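# Hang the clothes rail on two wall hooks

## Task

Place the clothes rail so it rests in both wall hooks, then release it and pull the gripper away; the rail must stay hung by the hooks alone, not by the robot, and it must not still be in the gripper at the end.

## Robot and tools

Robot: a single 7-joint arm with a parallel gripper, in a physics simulation. Four cameras supply images: cam_head_left, cam_head_right, cam_high (fixed) and cam_wrist (carried on the hand). Each is 896x504 pixels.

Frame: the scene frame has its origin on the table surface directly under the arm base, +z up, +x forward, +y to the left when facing along +x. The base itself may sit slightly tilted. Positions are in metres and orientations are quaternions in w, x, y, z order. The reported hand position can be off, especially when the arm is stretched far out.

Gripper geometry: the fingers extend along the gripper's +z axis and separate along its y axis. end_effector_position is the midpoint between the pads when closed, roughly 2 cm short of the fingertips; closing pushes the tips about 10 mm further along +z.

Tool execute_actions, argument "actions": a list holding zero or one item. An empty list does nothing except report the current state. A move item is {"rows": [[...]], "steps": n}, where n is 1 to 15 control steps of 1/30 s each (15 if omitted). Each row is used for one step; if rows run out, the final row keeps repeating. A wait item is {"steps": n} with no rows, n up to 300, and returns once that many steps have gone by since the previous result (your thinking time counts). Optional "pictures": true/false controls whether images come back. A rejected call sends nothing to the robot.

Row layout: one list of 8 numbers for the one arm. First seven are absolute joint target angles in radians, in this order: waist (-6.283 to 6.283), shoulder (-2.059 to 2.094), upper arm roll (-6.283 to 6.283), elbow (-0.192 to 3.927), forearm roll (-6.283 to 6.283), wrist pitch (-1.693 to 3.142), wrist roll (-6.283 to 6.283). These are targets, not offsets, on the same scale as the Joint positions line. The eighth number is the gripper opening command, from -1 (closed) to +1 (fully open, pad gap 0.084 m). A target more than 0.010 rad beyond a stated limit, and further out than the joint currently is, gets the whole call refused. Real limits may differ from stated ones by up to 0.010 rad; a joint sent beyond its true end stops there and the result may say "joint sent to its limit" (possibly about an earlier move). Absence of that message does not prove there is room left.

Motion limits: joint targets move at most 3.14 rad/s, with about 0.16 s of acceleration, and all joints are timed to arrive together. Per step, each target is clamped to within 0.623 rad of the measured angle, and if the targets would move the gripper more than 70 mm from where it is measured, all are pulled back proportionally. Large moves therefore take several calls. Between calls the arm keeps heading for the last row sent until it settles or a step is HELD.

Result lines: a state line with end_effector_position, end_effector_quat_wxyz and linear/angular velocities; Joint positions and Joint velocities in column order, followed by the finger pad gap in m and m/s; grip_measured, the actual opening on the command scale; joint torques (total drive output, offset and noisy, not a contact gauge). "joint command not followed" means a clearance check altered or blocked targets (mounting blocks and posts count as arm). HELD marks steps where your row was partly or fully not sent. MOTOR HOT appears at 65 °C; at 80 °C an OVER-TEMPERATURE FAULT brakes the arm until cooled. A TORQUE FAULT occurs when contact torque reaches a joint's load limit (waist 46, shoulder 46, upper arm roll 27.6, elbow 27.6, forearm roll 27.6, wrist pitch 18.4, wrist roll 18.4 N m, held weight included): the arm backs that joint off slightly, pauses 10 s and drops the rest of the call. Any stop is undesirable.

Gripping: to hold something, command an opening well under grip_measured; a bigger gap between them means a firmer squeeze, up to about 24 N per pad for parts up to about 6 cm wide. Slamming shut can overshoot and even spring the fingers open. Returning the grip_measured value still gives some pressure on narrow parts, less on wide ones, which may slip. Occasional external tugs on the held part or pushes on loose objects can happen, so grip firmly.

Tool zoom_image: {"camera": name, "region": [x0, y0, x1, y1]} in pixel coordinates of that camera's latest image, origin top-left, region no larger than 504 by 504. Returns an enlarged view.

Tool finished_scene: {"scene": current scene number}. Replying with no tool call ends everything.

Camera calibration is supplied per camera (K, distortion D, T_world_to_cam) and may be off by a couple of degrees and millimetres; results list changed values.

Suggested order: look, locate rail and hooks, approach with open gripper, close to grasp, lift, carry and lower the rail into both hooks, open fully, retreat, confirm visually it hangs on its own, then call finished_scene. Avoid hard impacts, dropping the rail, heavy pushing, and knocking anything off the table. Smooth, efficient motion is preferred.

Each tool is called after "Call:" as name(argument=value, ...) on one line, values as JSON.

## Session

Call:
execute_actions(actions=[])

Scene clock: 0.00 s of 5700.00 s.
end_effector_position=(+0.4307, -0.4051, +0.1102) grip_measured=+1.00 end_effector_quat_wxyz=(+0.222, +0.565, +0.747, +0.270) end_effector_velocity=(-0.000, -0.000, -0.000) end_effector_angular_velocity=(+0.000, +0.001, -0.001)
Joint positions: [-0.148 -0.197 -0.779  0.652 -0.922 -0.096 -2.022  0.084]
Joint velocities: [-0.     0.    -0.001 -0.    -0.    -0.     0.    -0.   ]
Joint torques (N m, as the arm reports them, + toward a larger angle): no reading

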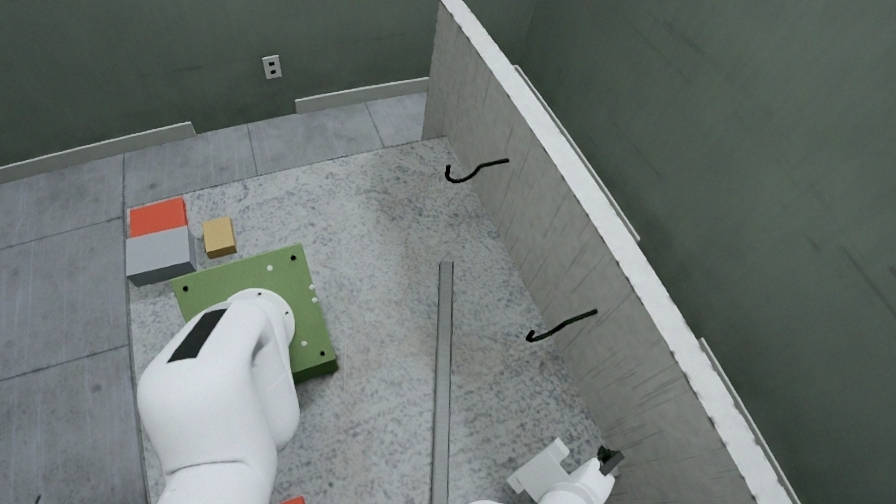

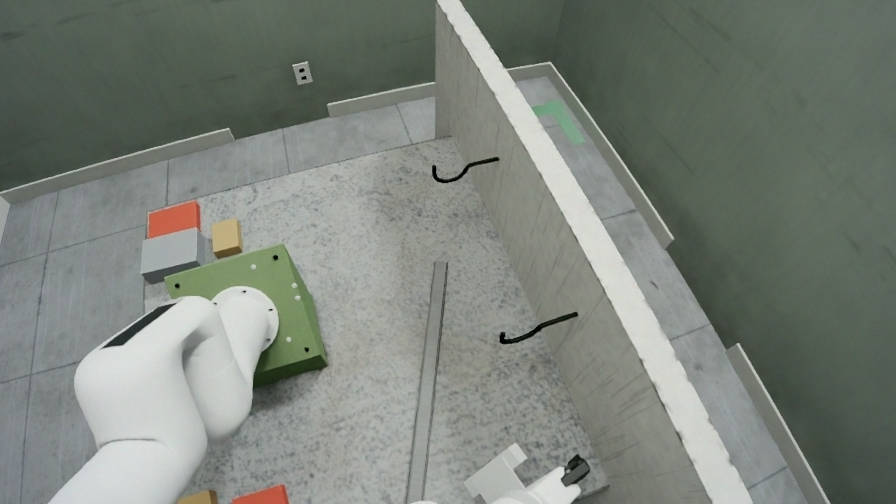

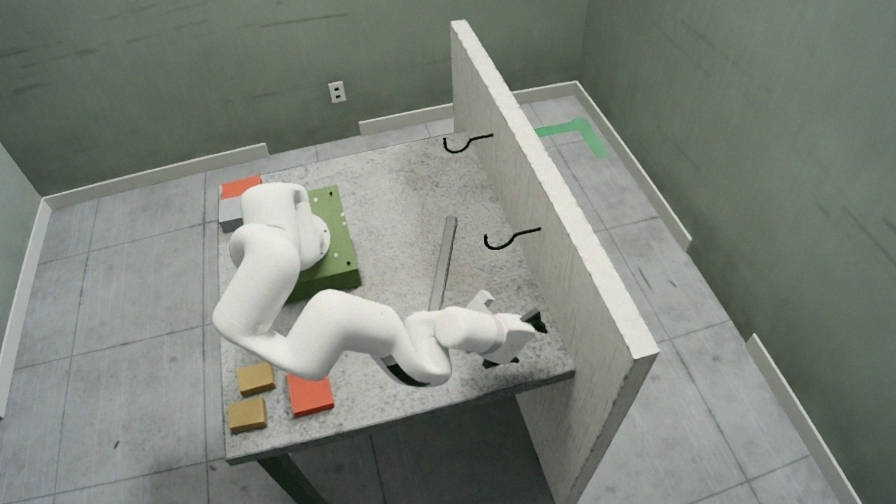

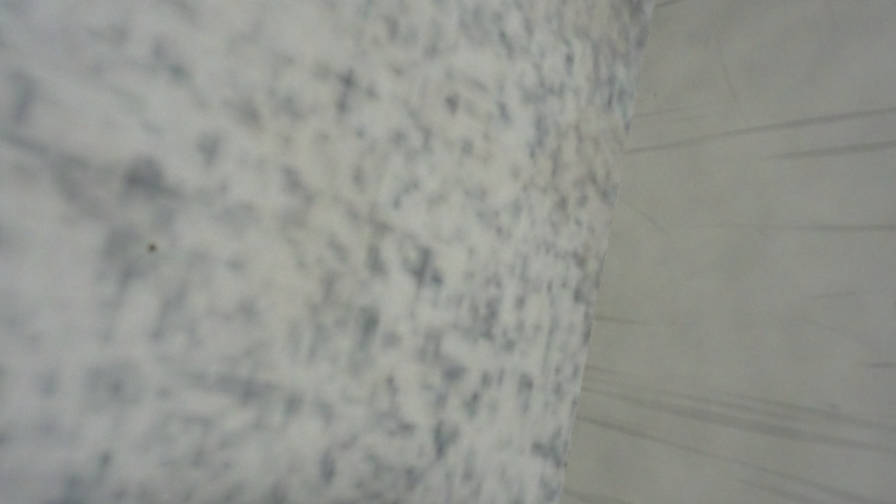

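Call:
execute_actions(actions=[{"rows":[[-1.066,-0.918,1.056,0.23,0,0.711,-1.232,1]]}], pictures=false)

Call:
execute_actions(actions=[{"steps":30}])

Scene clock: 98.33 s of 5700.00 s.
end_effector_position=(+0.2865, -0.3702, +0.1385) grip_measured=+1.00 end_effector_quat_wxyz=(-0.050, +0.894, +0.383, +0.228) end_effector_velocity=(-0.212, +0.257, +0.131) end_effector_angular_velocity=(+0.706, +1.262, -1.169)
Joint positions: [-0.756 -0.708 -0.134  0.35  -0.314  0.461 -1.474  0.084]
Joint velocities: [-1.505 -1.024  2.189 -0.574  1.512  1.196  1.159 -0.   ]
Joint torques (N m, as the arm reports them, + toward a larger angle): [ 1.98 -4.42 11.02  7.29 -0.77 -1.87  0.02]
Steps of this call (steps 1 to 90: nothing new was sent; then 94.83 s passed at rest; steps 91 to 105: all 15 steps of this action). Readings (joint positions):
91: [-0.148 -0.198 -0.779 0.652 -0.922 -0.096 -2.022]
92: [-0.152 -0.201 -0.774 0.649 -0.918 -0.092 -2.017]
94: [-0.192 -0.240 -0.731 0.622 -0.877 -0.049 -1.975]
98: [-0.382 -0.429 -0.545 0.504 -0.688 0.138 -1.788]
105: the state above

Scene clock: 99.33 s of 5700.00 s.
end_effector_position=(+0.2723, -0.2056, +0.1601) grip_measured=+1.00 end_effector_quat_wxyz=(-0.000, +0.837, +0.547, +0.000) end_effector_velocity=(-0.001, +0.001, -0.000) end_effector_angular_velocity=(-0.004, +0.002, +0.004)
Joint positions: [-1.066 -0.918  1.055  0.23  -0.     0.711 -1.232  0.084]
Joint velocities: [-0.001 -0.001  0.008 -0.001  0.001  0.001  0.001  0.   ]
Joint torques (N m, as the arm reports them, + toward a larger angle): [ 2.2  -2.75 -0.93 12.17  0.47 -2.03  0.31]
Steps of this call (steps 1 to 30: the robot went on to your last target). Readings (joint positions):
1: [-0.804 -0.741 -0.059 0.332 -0.265 0.499 -1.437]
2: [-0.848 -0.770 0.019 0.315 -0.222 0.534 -1.403]
4: [-0.917 -0.817 0.178 0.288 -0.151 0.590 -1.349]
8: [-0.995 -0.870 0.486 0.257 -0.072 0.654 -1.287]
30: the state above
camera_calibration (this result's frames):
cam_wrist: T_world_to_cam=[[0.917217, -0.398347, -0.00573677, -0.302057], [-0.398383, -0.91718, -0.00841502, -0.013414], [-0.00190956, 0.0100038, -0.999948, 0.293794], [0, 0, 0, 1]] pos_world=[0.272269, -0.135565, 0.291933]

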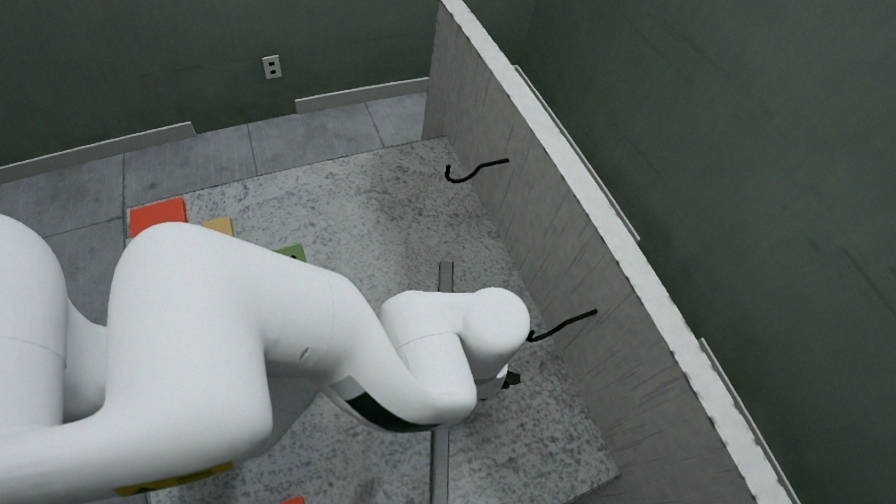

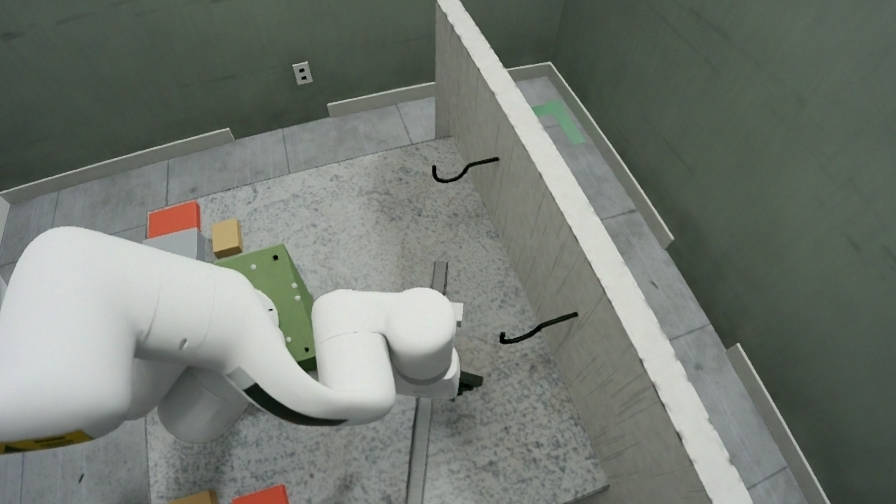

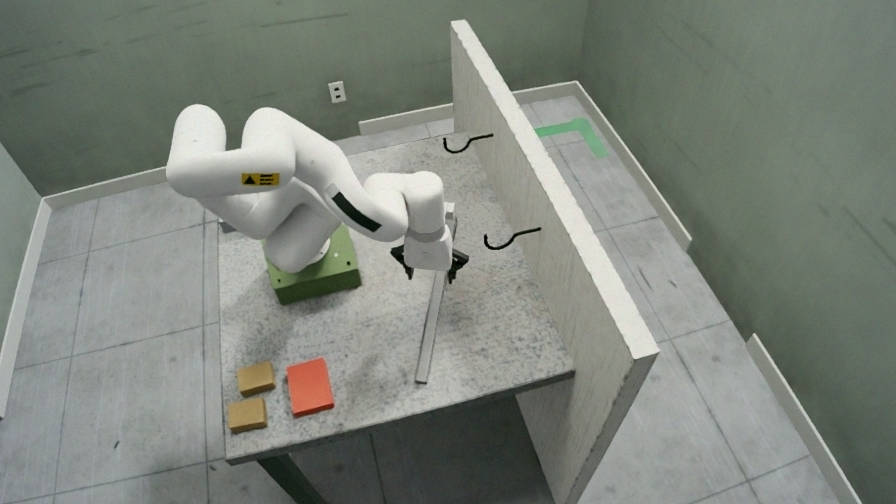

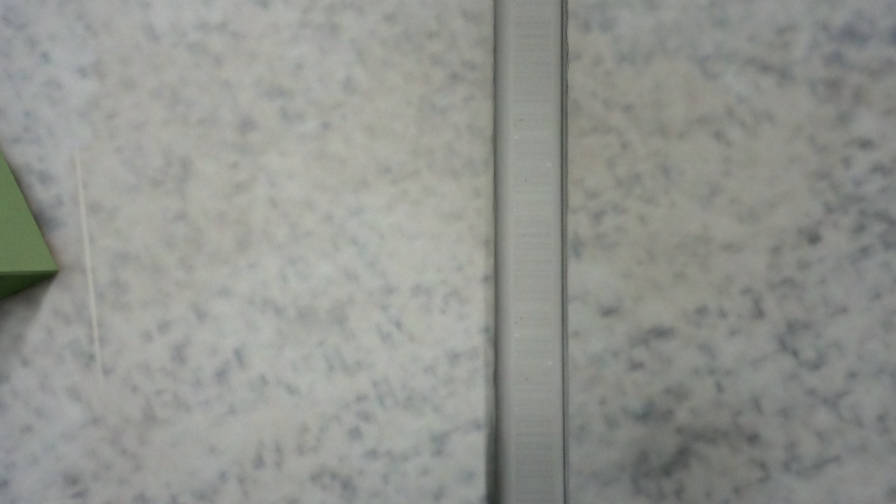

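Call:
execute_actions(actions=[{"rows":[[-1.528,-0.770,1.493,0.258,0,0.367,-1.102,1]]}], pictures=false)

Call:
execute_actions(actions=[{"rows":[[-1.63,-0.772,1.567,0.262,0,0.297,-1.102,1],[-1.63,-0.772,1.567,0.262,0,0.297,-1.102,1],[-1.63,-0.772,1.567,0.262,0,0.297,-1.102,1],[-1.74,-0.777,1.644,0.267,0,0.229,-1.102,1],[-1.74,-0.777,1.644,0.267,0,0.229,-1.102,1],[-1.74,-0.777,1.644,0.267,0,0.229,-1.102,1],[-1.845,-0.784,1.719,0.274,0,0.162,-1.102,1],[-1.845,-0.784,1.719,0.274,0,0.162,-1.102,1],[-1.845,-0.784,1.719,0.274,0,0.162,-1.102,1],[-1.9446,-0.7918,1.791,0.281,0,0.097,-1.102,1]]}], pictures=false)

Call:
execute_actions(actions=[{"steps":12}])

Scene clock: 117.33 s of 5700.00 s.
end_effector_position=(+0.2940, -0.1714, +0.0920) grip_measured=+1.00 end_effector_quat_wxyz=(+0.001, +0.837, +0.547, -0.002) end_effector_velocity=(+0.018, +0.022, -0.014) end_effector_angular_velocity=(+0.031, -0.046, +0.002)
Joint positions: [-1.513 -0.775  1.478  0.257  0.     0.379 -1.106  0.084]
Joint velocities: [-0.141  0.043  0.147  0.024  0.    -0.126  0.047  0.   ]
Joint torques (N m, as the arm reports them, + toward a larger angle): [ 5.15 -1.09 -1.51  8.9  -0.13 -1.75  0.63]
Steps of this call (steps 1 to 15: the robot went on to your last target; steps 16 to 90: nothing new was sent; then 14.50 s passed at rest; steps 91 to 105: all 15 steps of this action). Readings (joint positions):
91: [-1.066 -0.918 1.056 0.230 0.000 0.711 -1.232]
92: [-1.070 -0.917 1.060 0.230 0.000 0.707 -1.231]
94: [-1.110 -0.904 1.099 0.234 0.000 0.675 -1.219]
98: [-1.341 -0.830 1.317 0.247 -0.000 0.507 -1.155]
105: the state above

Scene clock: 117.83 s of 5700.00 s.
end_effector_position=(+0.2944, -0.1708, +0.0350) grip_measured=+1.00 end_effector_quat_wxyz=(+0.001, +0.838, +0.546, -0.002) end_effector_velocity=(-0.008, +0.008, -0.061) end_effector_angular_velocity=(+0.028, +0.004, -0.000)
Joint positions: [-1.908 -0.789  1.763  0.278  0.     0.123 -1.102  0.084]
Joint velocities: [-0.414 -0.029  0.296  0.022  0.    -0.27  -0.     0.   ]
Joint torques (N m, as the arm reports them, + toward a larger angle): [ 8.28  2.5  -2.13  7.19  0.48 -1.79  0.07]
Steps of this call (steps 1 to 15: all 15 steps of this action). Readings (joint positions):
1: [-1.517 -0.773 1.482 0.257 0.000 0.375 -1.105]
2: [-1.523 -0.773 1.488 0.258 0.000 0.370 -1.104]
4: [-1.561 -0.772 1.517 0.260 0.000 0.343 -1.103]
8: [-1.692 -0.776 1.610 0.265 0.000 0.260 -1.102]
15: the state above

Scene clock: 118.23 s of 5700.00 s.
end_effector_position=(+0.2950, -0.1693, +0.0302) grip_measured=+1.00 end_effector_quat_wxyz=(+0.000, +0.837, +0.547, +0.000) end_effector_velocity=(-0.001, -0.000, -0.001) end_effector_angular_velocity=(+0.000, +0.001, -0.000)
Joint positions: [-1.943 -0.792  1.79   0.281  0.     0.097 -1.102  0.084]
Joint velocities: [-0.007 -0.001  0.005 -0.     0.    -0.004 -0.    -0.   ]
Joint torques (N m, as the arm reports them, + toward a larger angle): [ 6.1   2.86 -1.16  6.76  0.51 -2.02  0.39]
Steps of this call (steps 1 to 12: the robot went on to your last target). Readings (joint positions):
1: [-1.919 -0.790 1.772 0.278 0.000 0.115 -1.102]
2: [-1.927 -0.791 1.777 0.279 -0.000 0.110 -1.102]
4: [-1.935 -0.791 1.784 0.280 -0.000 0.103 -1.102]
8: [-1.941 -0.792 1.789 0.281 -0.000 0.099 -1.102]
12: the state above
camera_calibration (this result's frames):
cam_wrist: T_world_to_cam=[[0.917448, -0.397822, -0.00519661, -0.309192], [-0.397852, -0.917419, -0.00751678, 0.0275621], [-0.00177713, 0.00896374, -0.999958, 0.163397], [0, 0, 0, 1]] pos_world=[0.294923, -0.099182, 0.16199]

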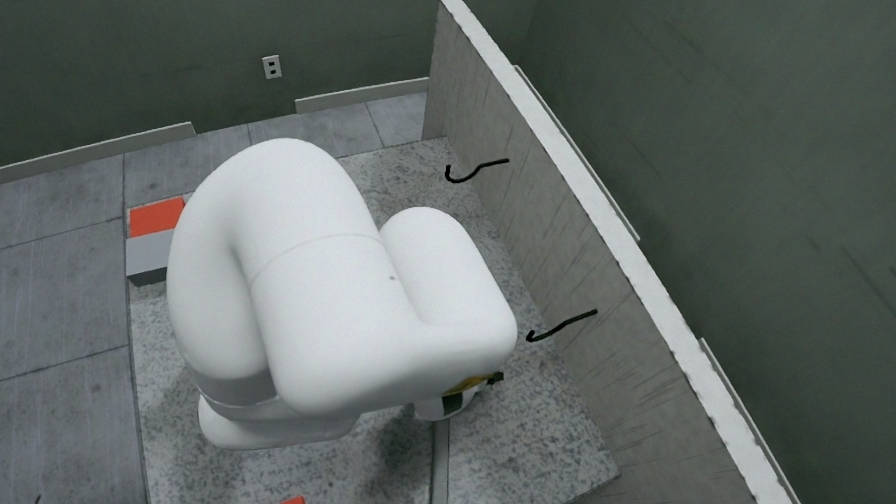

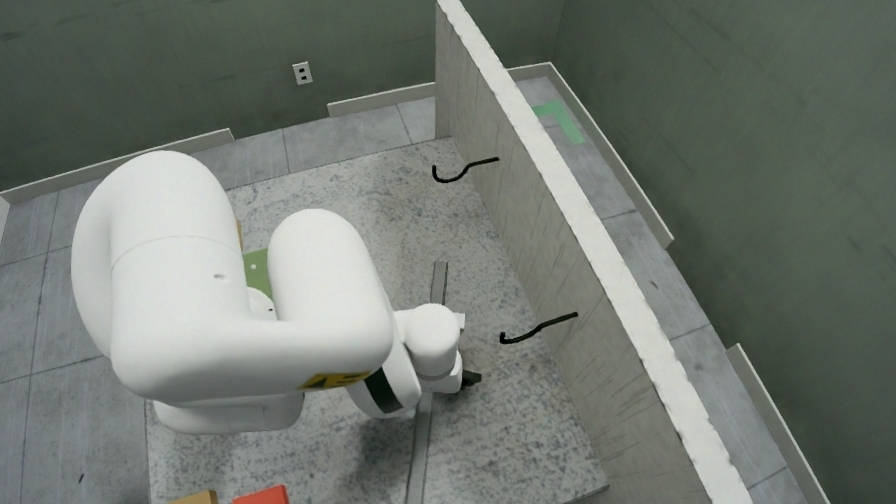

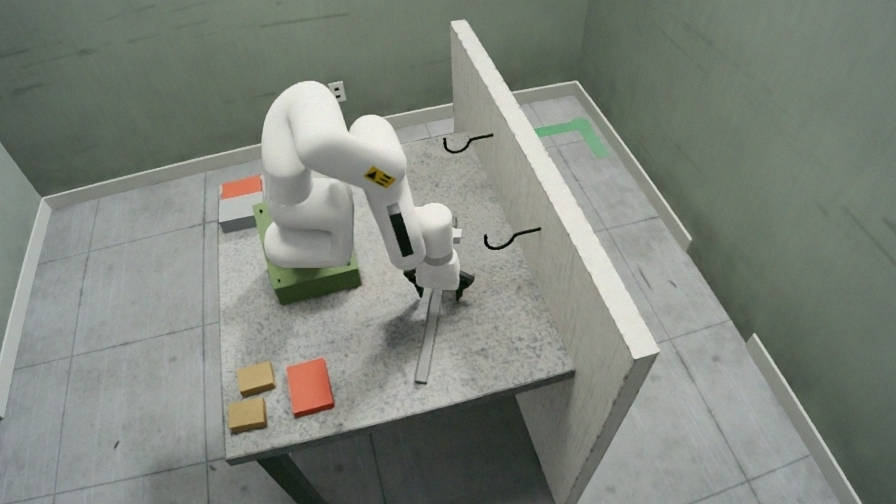

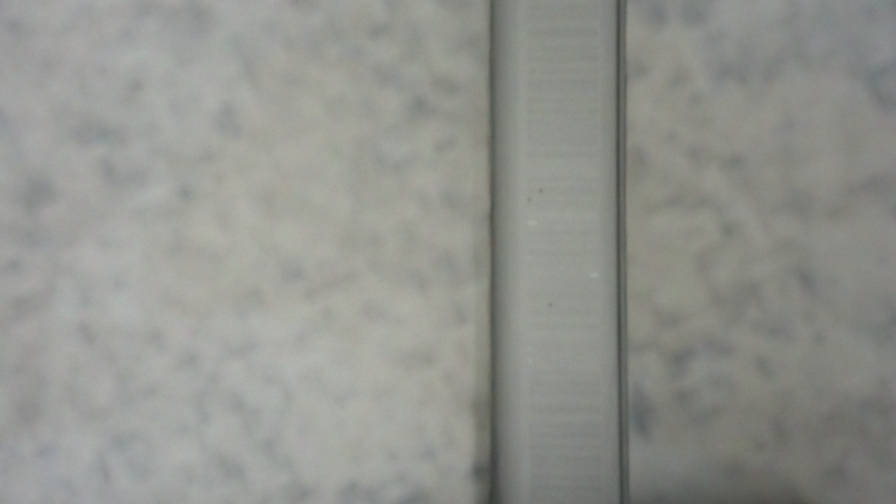

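Call:
execute_actions(actions=[{"rows":[[-1.984,-0.795,1.82,0.284,0,0.071,-1.102,0.7],[-1.984,-0.795,1.82,0.284,0,0.071,-1.102,0.5],[-1.984,-0.795,1.82,0.284,0,0.071,-1.102,0.3],[-1.984,-0.795,1.82,0.284,0,0.071,-1.102,0.1],[-1.984,-0.795,1.82,0.284,0,0.071,-1.102,0],[-1.984,-0.795,1.82,0.284,0,0.071,-1.102,-0.1],[-1.984,-0.795,1.82,0.284,0,0.071,-1.102,-0.2],[-1.984,-0.795,1.82,0.284,0,0.071,-1.102,-0.3],[-1.984,-0.795,1.82,0.284,0,0.071,-1.102,-0.4],[-1.984,-0.795,1.82,0.284,0,0.071,-1.102,-0.5],[-1.984,-0.795,1.82,0.284,0,0.071,-1.102,-0.6],[-1.984,-0.795,1.82,0.284,0,0.071,-1.102,-0.8],[-1.984,-0.795,1.82,0.284,0,0.071,-1.102,-1]]}], pictures=false)

Call:
execute_actions(actions=[{"steps":15}], pictures=false)

Scene clock: 130.90 s of 5700.00 s.
end_effector_position=(+0.2941, -0.1682, +0.0245) grip_measured=-0.34 end_effector_quat_wxyz=(-0.002, +0.837, +0.547, +0.001) end_effector_velocity=(+0.001, +0.001, +0.000) end_effector_angular_velocity=(+0.001, -0.004, +0.002)
Joint positions: [-1.983 -0.795  1.819  0.283  0.     0.072 -1.102  0.029]
Joint velocities: [-0.003 -0.     0.004  0.002  0.    -0.004 -0.     0.   ]
Joint torques (N m, as the arm reports them, + toward a larger angle): [ 4.41  3.63  0.    7.08  0.5  -2.82  0.38]
Steps of this call (steps 1 to 30: the robot went on to your last target; steps 31 to 100: nothing new was sent; then 8.83 s passed at rest; steps 101 to 115: all 15 steps of this action). Readings (joint positions):
101: [-1.945 -0.792 1.791 0.281 0.000 0.097 -1.102]
102: [-1.948 -0.792 1.794 0.281 0.000 0.094 -1.102]
104: [-1.966 -0.794 1.807 0.283 -0.000 0.083 -1.102]
108: [-1.980 -0.795 1.817 0.283 -0.000 0.074 -1.102]
115: the state above

Scene clock: 131.40 s of 5700.00 s.
end_effector_position=(+0.2942, -0.1681, +0.0243) grip_measured=-0.34 end_effector_quat_wxyz=(-0.002, +0.837, +0.547, +0.001) end_effector_velocity=(+0.000, -0.000, +0.000) end_effector_angular_velocity=(-0.000, -0.001, -0.002)
Joint positions: [-1.984 -0.795  1.82   0.284  0.     0.071 -1.102  0.029]
Joint velocities: [-0.    -0.    -0.001  0.     0.    -0.001  0.001  0.   ]
Joint torques (N m, as the arm reports them, + toward a larger angle): [ 4.54  3.05  0.47  7.46  0.22 -3.2   0.62]
Steps of this call (steps 1 to 15: the robot went on to your last target). Readings (joint positions):
1: [-1.983 -0.795 1.819 0.283 0.000 0.072 -1.102]
2: [-1.983 -0.795 1.819 0.283 0.000 0.072 -1.102]
4: [-1.983 -0.795 1.819 0.283 0.000 0.071 -1.102]
8: [-1.984 -0.795 1.820 0.284 0.000 0.071 -1.102]
15: the state above
The arm was judged still, so your last target was given up. Only a new action makes it travel on or press farther. Fingers that are still opening or closing keep moving.

Call:
execute_actions(actions=[{"rows":[[-1.92,-0.79,1.775,0.28,0,0.112,-1.102,-1],[-1.92,-0.79,1.775,0.28,0,0.112,-1.102,-1],[-1.845,-0.784,1.719,0.274,0,0.162,-1.15,-1],[-1.845,-0.784,1.719,0.274,0,0.162,-1.15,-1],[-1.845,-0.784,1.719,0.274,0,0.162,-1.15,-1],[-1.74,-0.777,1.644,0.267,0,0.229,-1.25,-1],[-1.74,-0.777,1.644,0.267,0,0.229,-1.25,-1],[-1.74,-0.777,1.644,0.267,0,0.229,-1.25,-1],[-1.63,-0.772,1.567,0.262,0,0.297,-1.38,-1],[-1.63,-0.772,1.567,0.262,0,0.297,-1.38,-1],[-1.63,-0.772,1.567,0.262,0,0.297,-1.38,-1],[-1.528,-0.770,1.493,0.258,0,0.367,-1.516,-1]]}], pictures=false)

Call:
execute_actions(actions=[{"rows":[[-1.42,-0.75,1.494,0.337,0,0.517,-1.43,-1],[-1.42,-0.75,1.494,0.337,0,0.517,-1.43,-1],[-1.42,-0.75,1.494,0.337,0,0.517,-1.43,-1],[-1.42,-0.75,1.494,0.337,0,0.517,-1.43,-1],[-1.312,-0.731,1.496,0.416,0,0.667,-1.345,-1],[-1.312,-0.731,1.496,0.416,0,0.667,-1.345,-1],[-1.312,-0.731,1.496,0.416,0,0.667,-1.345,-1],[-1.312,-0.731,1.496,0.416,0,0.667,-1.345,-1],[-1.205,-0.712,1.497,0.496,0,0.817,-1.26,-1],[-1.205,-0.712,1.497,0.496,0,0.817,-1.26,-1],[-1.205,-0.712,1.497,0.496,0,0.817,-1.26,-1],[-1.205,-0.712,1.497,0.496,0,0.817,-1.26,-1],[-1.097,-0.693,1.499,0.575,0,0.967,-1.174,-1]]}], pictures=false)

Call:
execute_actions(actions=[{"rows":[[-0.989,-0.673,1.5,0.654,0,1.117,-1.088,-1]]}])

Scene clock: 151.63 s of 5700.00 s.
end_effector_position=(+0.2969, -0.1704, +0.0780) grip_measured=-0.35 end_effector_quat_wxyz=(+0.003, +0.745, +0.667, -0.000) end_effector_velocity=(-0.006, +0.013, +0.135) end_effector_angular_velocity=(+0.034, +0.000, +1.154)
Joint positions: [-1.615 -0.773  1.556  0.262 -0.     0.308 -1.405  0.029]
Joint velocities: [ 0.941  0.028 -0.664 -0.04  -0.001  0.609 -1.141  0.   ]
Joint torques (N m, as the arm reports them, + toward a larger angle): [ 2.4  -0.55  0.42  9.16  0.33 -2.47  0.51]
Steps of this call (steps 1 to 90: nothing new was sent; then 16.73 s passed at rest; steps 91 to 105: all 15 steps of this action). Readings (joint positions):
91: [-1.984 -0.795 1.820 0.284 -0.000 0.071 -1.102]
92: [-1.981 -0.795 1.817 0.284 -0.000 0.074 -1.102]
94: [-1.949 -0.792 1.794 0.283 -0.000 0.094 -1.104]
98: [-1.847 -0.784 1.721 0.276 0.000 0.159 -1.161]
105: the state above

Scene clock: 152.13 s of 5700.00 s.
end_effector_position=(+0.3243, -0.0837, +0.1991) grip_measured=-0.35 end_effector_quat_wxyz=(-0.008, +0.709, +0.706, +0.007) end_effector_velocity=(-0.035, +0.206, +0.310) end_effector_angular_velocity=(-0.030, +0.063, -0.016)
Joint positions: [-1.216 -0.714  1.498  0.488 -0.     0.802 -1.267  0.029]
Joint velocities: [ 0.823  0.149 -0.009  0.579  0.001  1.174  0.658 -0.   ]
Joint torques (N m, as the arm reports them, + toward a larger angle): [ 7.15 -0.29  1.25 14.6   0.8  -2.17  0.41]
Steps of this call (steps 1 to 15: all 15 steps of this action). Readings (joint positions):
1: [-1.587 -0.772 1.537 0.261 -0.000 0.326 -1.439]
2: [-1.565 -0.771 1.523 0.262 -0.000 0.344 -1.461]
4: [-1.514 -0.765 1.507 0.279 0.000 0.402 -1.468]
8: [-1.403 -0.746 1.499 0.355 0.000 0.545 -1.405]
15: the state above

Scene clock: 152.63 s of 5700.00 s.
end_effector_position=(+0.2997, -0.0320, +0.2880) grip_measured=-0.35 end_effector_quat_wxyz=(-0.001, +0.708, +0.706, -0.001) end_effector_velocity=(-0.002, +0.007, +0.014) end_effector_angular_velocity=(+0.001, -0.009, +0.001)
Joint positions: [-0.993 -0.673  1.499  0.65  -0.     1.114 -1.09   0.029]
Joint velocities: [0.026 0.005 0.001 0.027 0.001 0.034 0.021 0.   ]
Joint torques (N m, as the arm reports them, + toward a larger angle): [ 2.73 -0.71 -0.24 15.16  0.5  -1.98  0.69]
Steps of this call (steps 1 to 15: all 15 steps of this action). Readings (joint positions):
1: [-1.188 -0.709 1.498 0.508 -0.000 0.841 -1.245]
2: [-1.160 -0.704 1.498 0.529 -0.000 0.880 -1.223]
4: [-1.103 -0.694 1.499 0.571 -0.000 0.958 -1.179]
8: [-1.016 -0.678 1.502 0.636 0.000 1.075 -1.112]
15: the state above
camera_calibration (this result's frames):
cam_wrist: T_world_to_cam=[[0.99996, 0.00213974, -0.00869428, -0.268466], [0.0020759, -0.999971, -0.00734505, 0.0348623], [-0.00870974, 0.0073267, -0.999935, 0.421895], [0, 0, 0, 1]] pos_world=[0.272058, 0.0323446, 0.41979]

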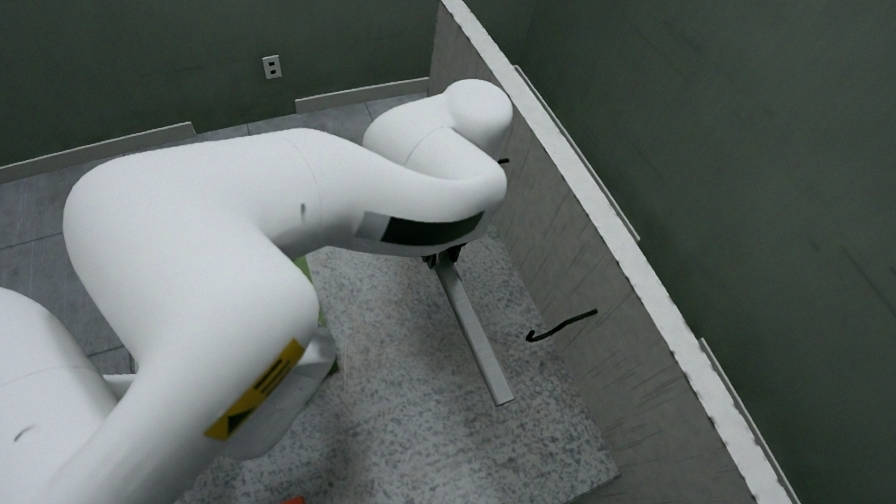

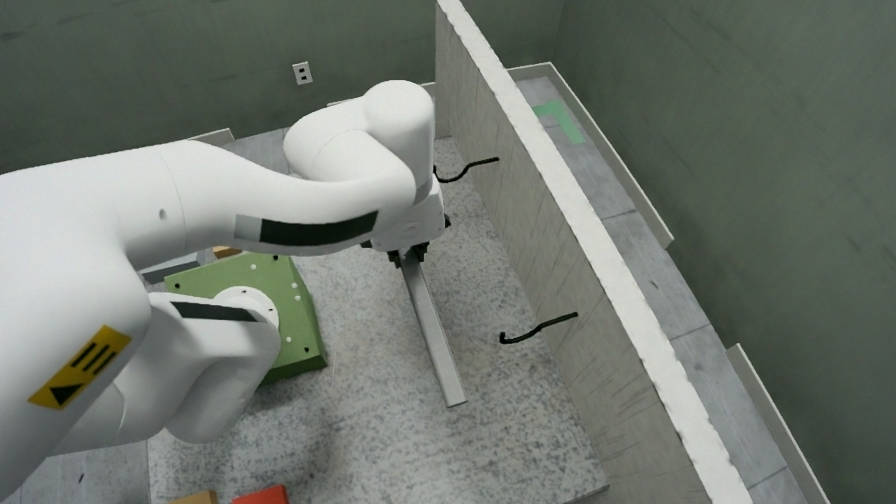

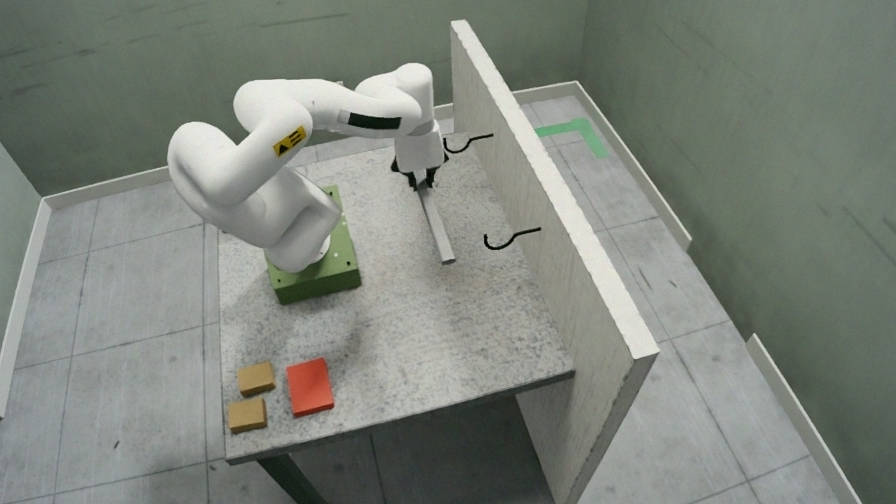

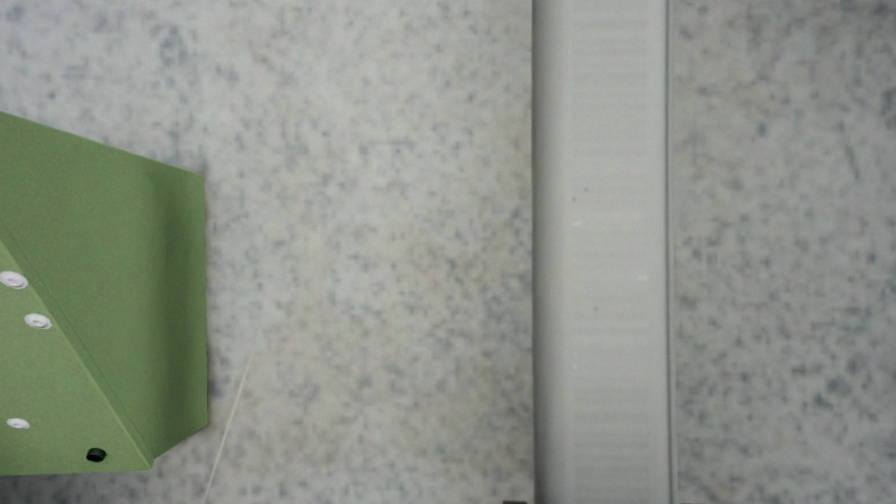

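Call:
execute_actions(actions=[{"rows":[[-1.14,-0.68,1.585,0.746,0,1.12,-1.125,-1],[-1.14,-0.68,1.585,0.746,0,1.12,-1.125,-1],[-1.14,-0.68,1.585,0.746,0,1.12,-1.125,-1],[-1.14,-0.68,1.585,0.746,0,1.12,-1.125,-1],[-1.29,-0.695,1.67,0.838,0,1.115,-1.16,-1],[-1.29,-0.695,1.67,0.838,0,1.115,-1.16,-1],[-1.29,-0.695,1.67,0.838,0,1.115,-1.16,-1],[-1.29,-0.695,1.67,0.838,0,1.115,-1.16,-1],[-1.44,-0.72,1.755,0.93,0,1.105,-1.19,-1],[-1.44,-0.72,1.755,0.93,0,1.105,-1.19,-1],[-1.44,-0.72,1.755,0.93,0,1.105,-1.19,-1],[-1.44,-0.72,1.755,0.93,0,1.105,-1.19,-1],[-1.594,-0.749,1.838,1.022,0,1.087,-1.218,-1]]}], pictures=false)

Call:
execute_actions(actions=[{"steps":25}])

Scene clock: 174.93 s of 5700.00 s.
end_effector_position=(+0.3882, -0.0289, +0.2972) grip_measured=-0.35 end_effector_quat_wxyz=(-0.001, +0.706, +0.708, -0.001) end_effector_velocity=(+0.262, +0.005, -0.029) end_effector_angular_velocity=(-0.022, -0.026, +0.014)
Joint positions: [-1.427 -0.719  1.747  0.922 -0.     1.105 -1.187  0.029]
Joint velocities: [-1.227 -0.218  0.708  0.742  0.002 -0.107 -0.24   0.   ]
Joint torques (N m, as the arm reports them, + toward a larger angle): [ 3.2   2.75 -1.32 15.73  0.55 -2.86  0.08]
Steps of this call (steps 1 to 15: the robot went on to your last target; steps 16 to 90: nothing new was sent; then 18.80 s passed at rest; steps 91 to 105: all 15 steps of this action). Readings (joint positions):
91: [-0.989 -0.673 1.500 0.654 0.000 1.117 -1.088]
92: [-0.993 -0.673 1.503 0.656 0.000 1.117 -1.089]
94: [-1.030 -0.675 1.526 0.678 0.000 1.119 -1.099]
98: [-1.174 -0.684 1.605 0.768 0.000 1.118 -1.133]
105: the state above

Scene clock: 175.77 s of 5700.00 s.
end_effector_position=(+0.4246, -0.0303, +0.2902) grip_measured=-0.35 end_effector_quat_wxyz=(+0.000, +0.707, +0.707, +0.000) end_effector_velocity=(+0.000, -0.000, +0.000) end_effector_angular_velocity=(+0.000, -0.000, -0.000)
Joint positions: [-1.594 -0.749  1.838  1.022  0.     1.087 -1.218  0.029]
Joint velocities: [-0.001 -0.     0.     0.002  0.     0.    -0.001 -0.   ]
Joint torques (N m, as the arm reports them, + toward a larger angle): [ 8.53  4.42 -0.96 15.45  0.82 -2.12  0.48]
Steps of this call (steps 1 to 25: the robot went on to your last target). Readings (joint positions):
1: [-1.469 -0.727 1.771 0.947 0.000 1.100 -1.195]
2: [-1.507 -0.734 1.791 0.970 0.000 1.096 -1.201]
4: [-1.554 -0.742 1.814 0.997 -0.000 1.091 -1.210]
8: [-1.584 -0.747 1.832 1.015 -0.000 1.088 -1.216]
25: the state above
camera_calibration (this result's frames):
cam_wrist: T_world_to_cam=[[0.999975, 0.00486179, -0.00518512, -0.394318], [0.00482332, -0.999961, -0.00740771, 0.0351454], [-0.00522093, 0.00738251, -0.999959, 0.423768], [0, 0, 0, 1]] pos_world=[0.396351, 0.0339326, 0.421967]

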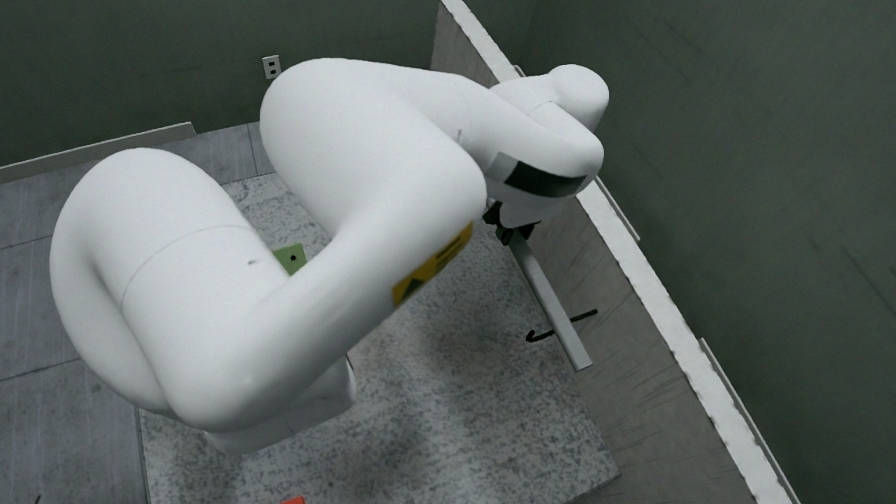

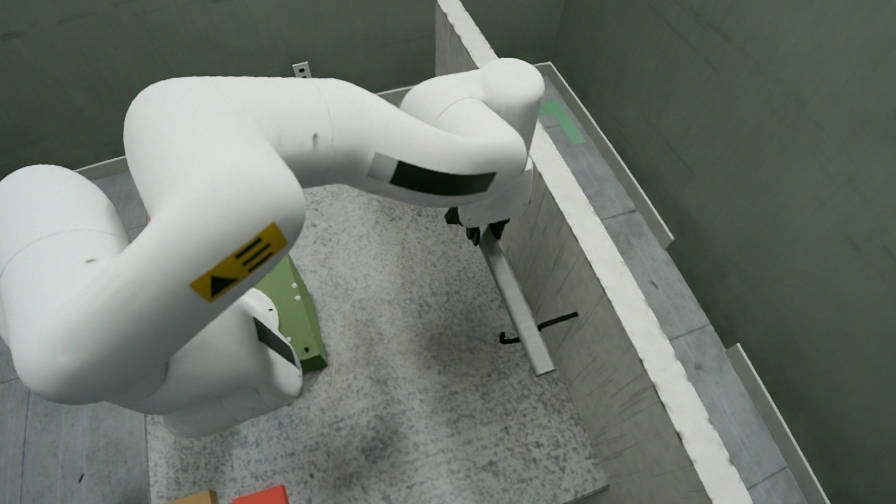

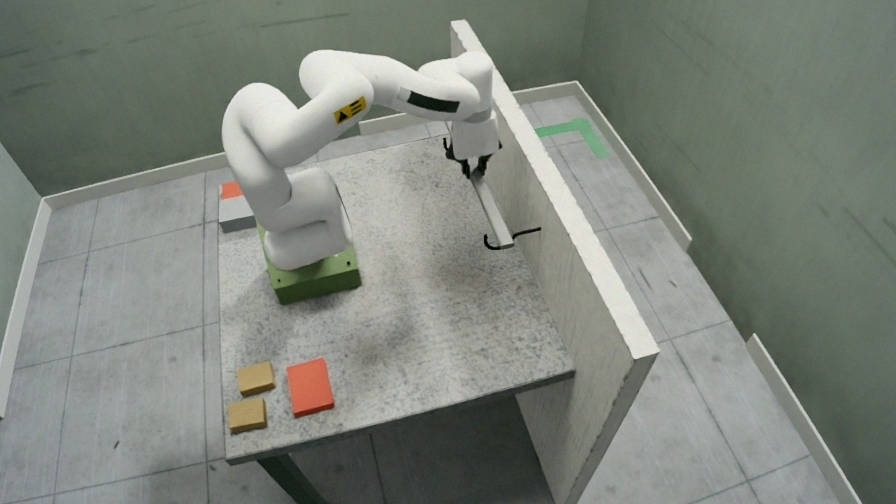

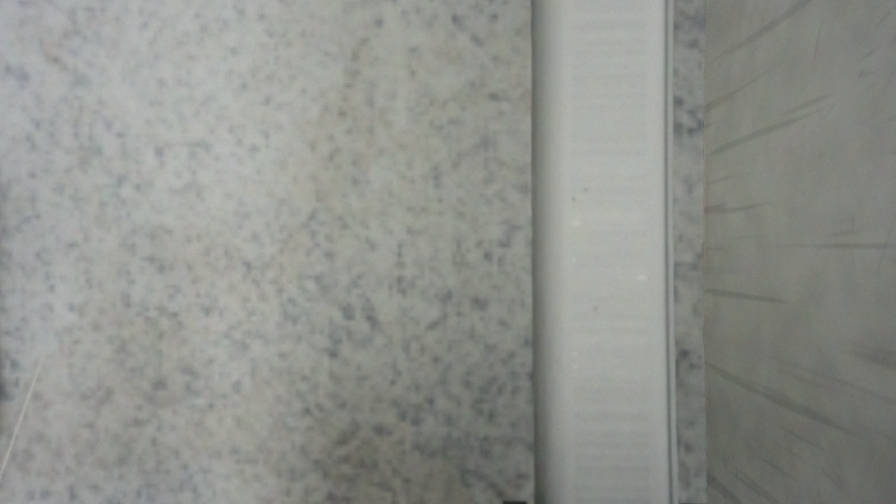

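Call:
execute_actions(actions=[{"rows":[[-1.63,-0.756,1.864,0.985,0,1.023,-1.218,-1],[-1.63,-0.756,1.864,0.985,0,1.023,-1.218,-1],[-1.63,-0.756,1.864,0.985,0,1.023,-1.218,-1],[-1.63,-0.756,1.864,0.985,0,1.023,-1.218,-1],[-1.669,-0.765,1.892,0.947,0,0.958,-1.218,-1]]}])

Call:
zoom_image(camera="cam_high", region=[420,110,580,290])

Call:
zoom_image(camera="cam_head_right", region=[460,280,620,400])

Scene clock: 184.13 s of 5700.00 s.
end_effector_position=(+0.4264, -0.0299, +0.2466) grip_measured=-0.35 end_effector_quat_wxyz=(+0.000, +0.707, +0.707, +0.001) end_effector_velocity=(+0.003, +0.006, -0.005) end_effector_angular_velocity=(+0.006, -0.018, +0.012)
Joint positions: [-1.667 -0.764  1.891  0.95   0.     0.961 -1.218  0.029]
Joint velocities: [-0.01  -0.003  0.019 -0.01  -0.    -0.036 -0.    -0.   ]
Joint torques (N m, as the arm reports them, + toward a larger angle): [ 7.96  5.41 -0.66 14.23  0.46 -1.5   0.05]
Steps of this call (steps 1 to 15: the robot went on to your last target; steps 16 to 100: nothing new was sent; then 4.53 s passed at rest; steps 101 to 115: all 15 steps of this action). Readings (joint positions):
101: [-1.594 -0.749 1.838 1.022 -0.000 1.087 -1.218]
102: [-1.596 -0.749 1.840 1.020 -0.000 1.082 -1.218]
104: [-1.610 -0.752 1.851 1.007 0.000 1.056 -1.218]
108: [-1.644 -0.759 1.874 0.972 0.000 0.999 -1.218]
115: the state above
camera_calibration (this result's frames):
cam_wrist: T_world_to_cam=[[0.999982, 0.00422059, -0.00416135, -0.396623], [0.00418923, -0.999963, -0.00751771, 0.0354832], [-0.00419293, 0.00750015, -0.999963, 0.379756], [0, 0, 0, 1]] pos_world=[0.398059, 0.0343076, 0.378358]

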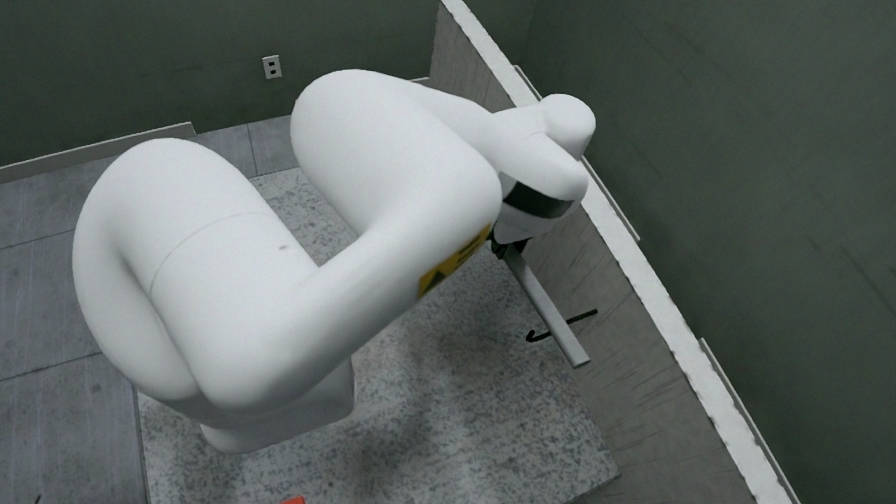

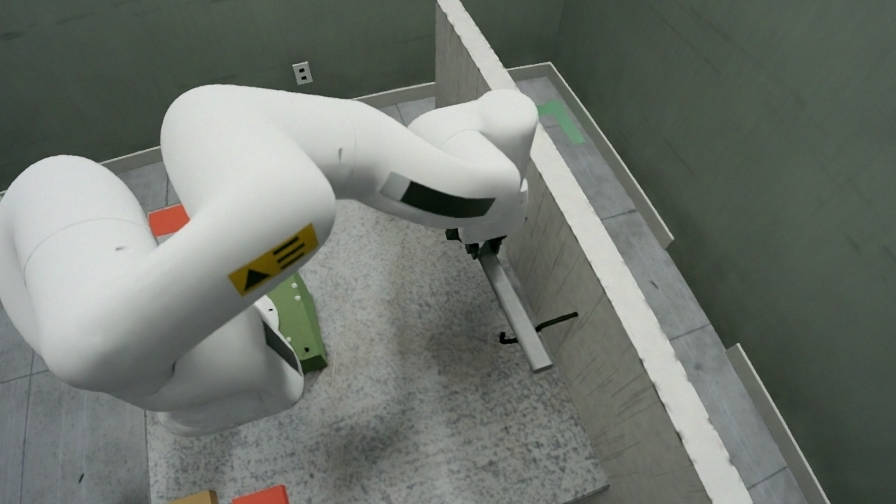

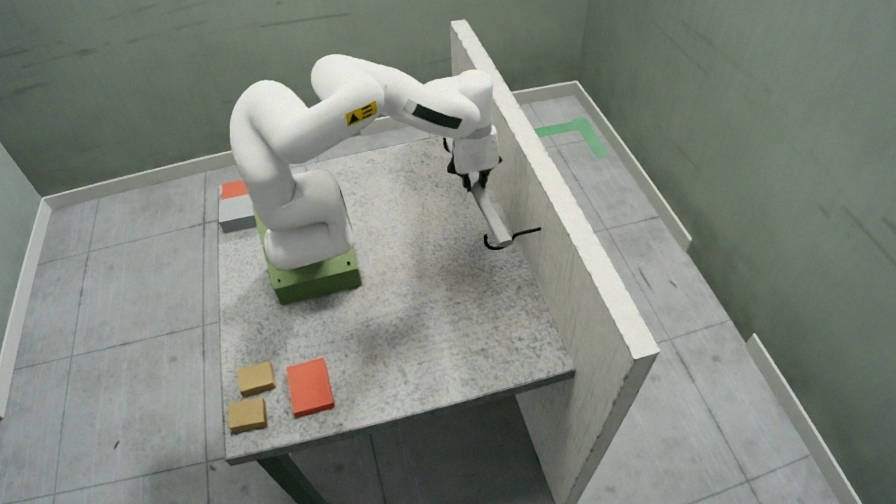

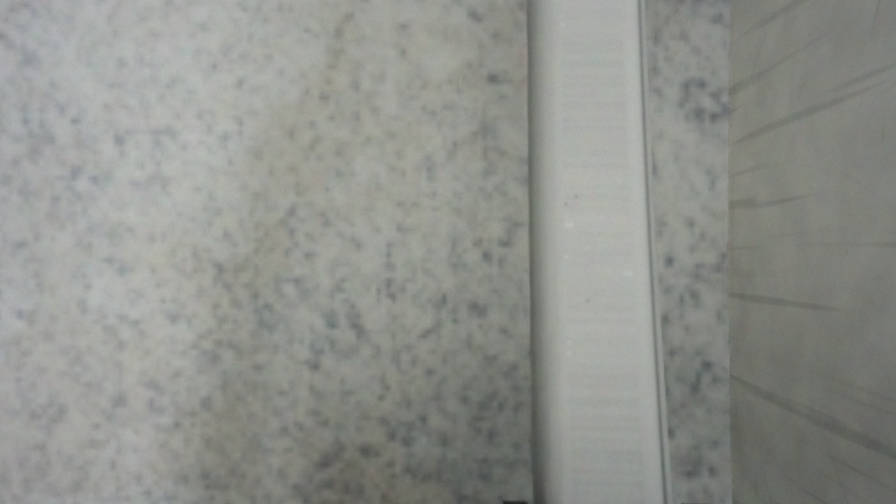

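Region (420, 110, 580, 290) of cam_high's 896x504 image, scaled by 2.800, with more detail than that image has.

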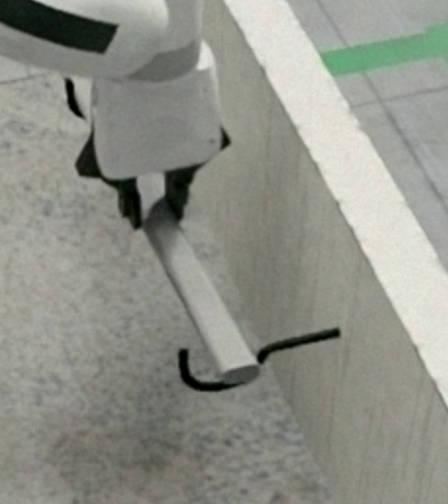

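Region (460, 280, 620, 400) of cam_head_right's 896x504 image, scaled by 3.150, with more detail than that image has; it fills the top 378 rows of this view, and the rest is white.

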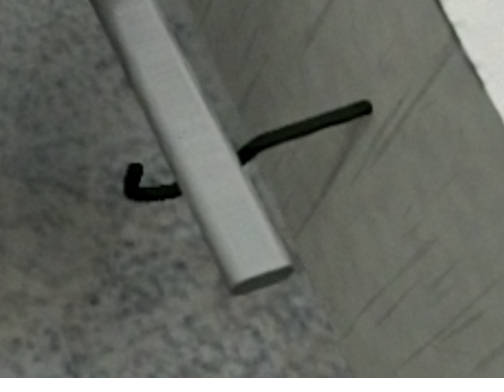

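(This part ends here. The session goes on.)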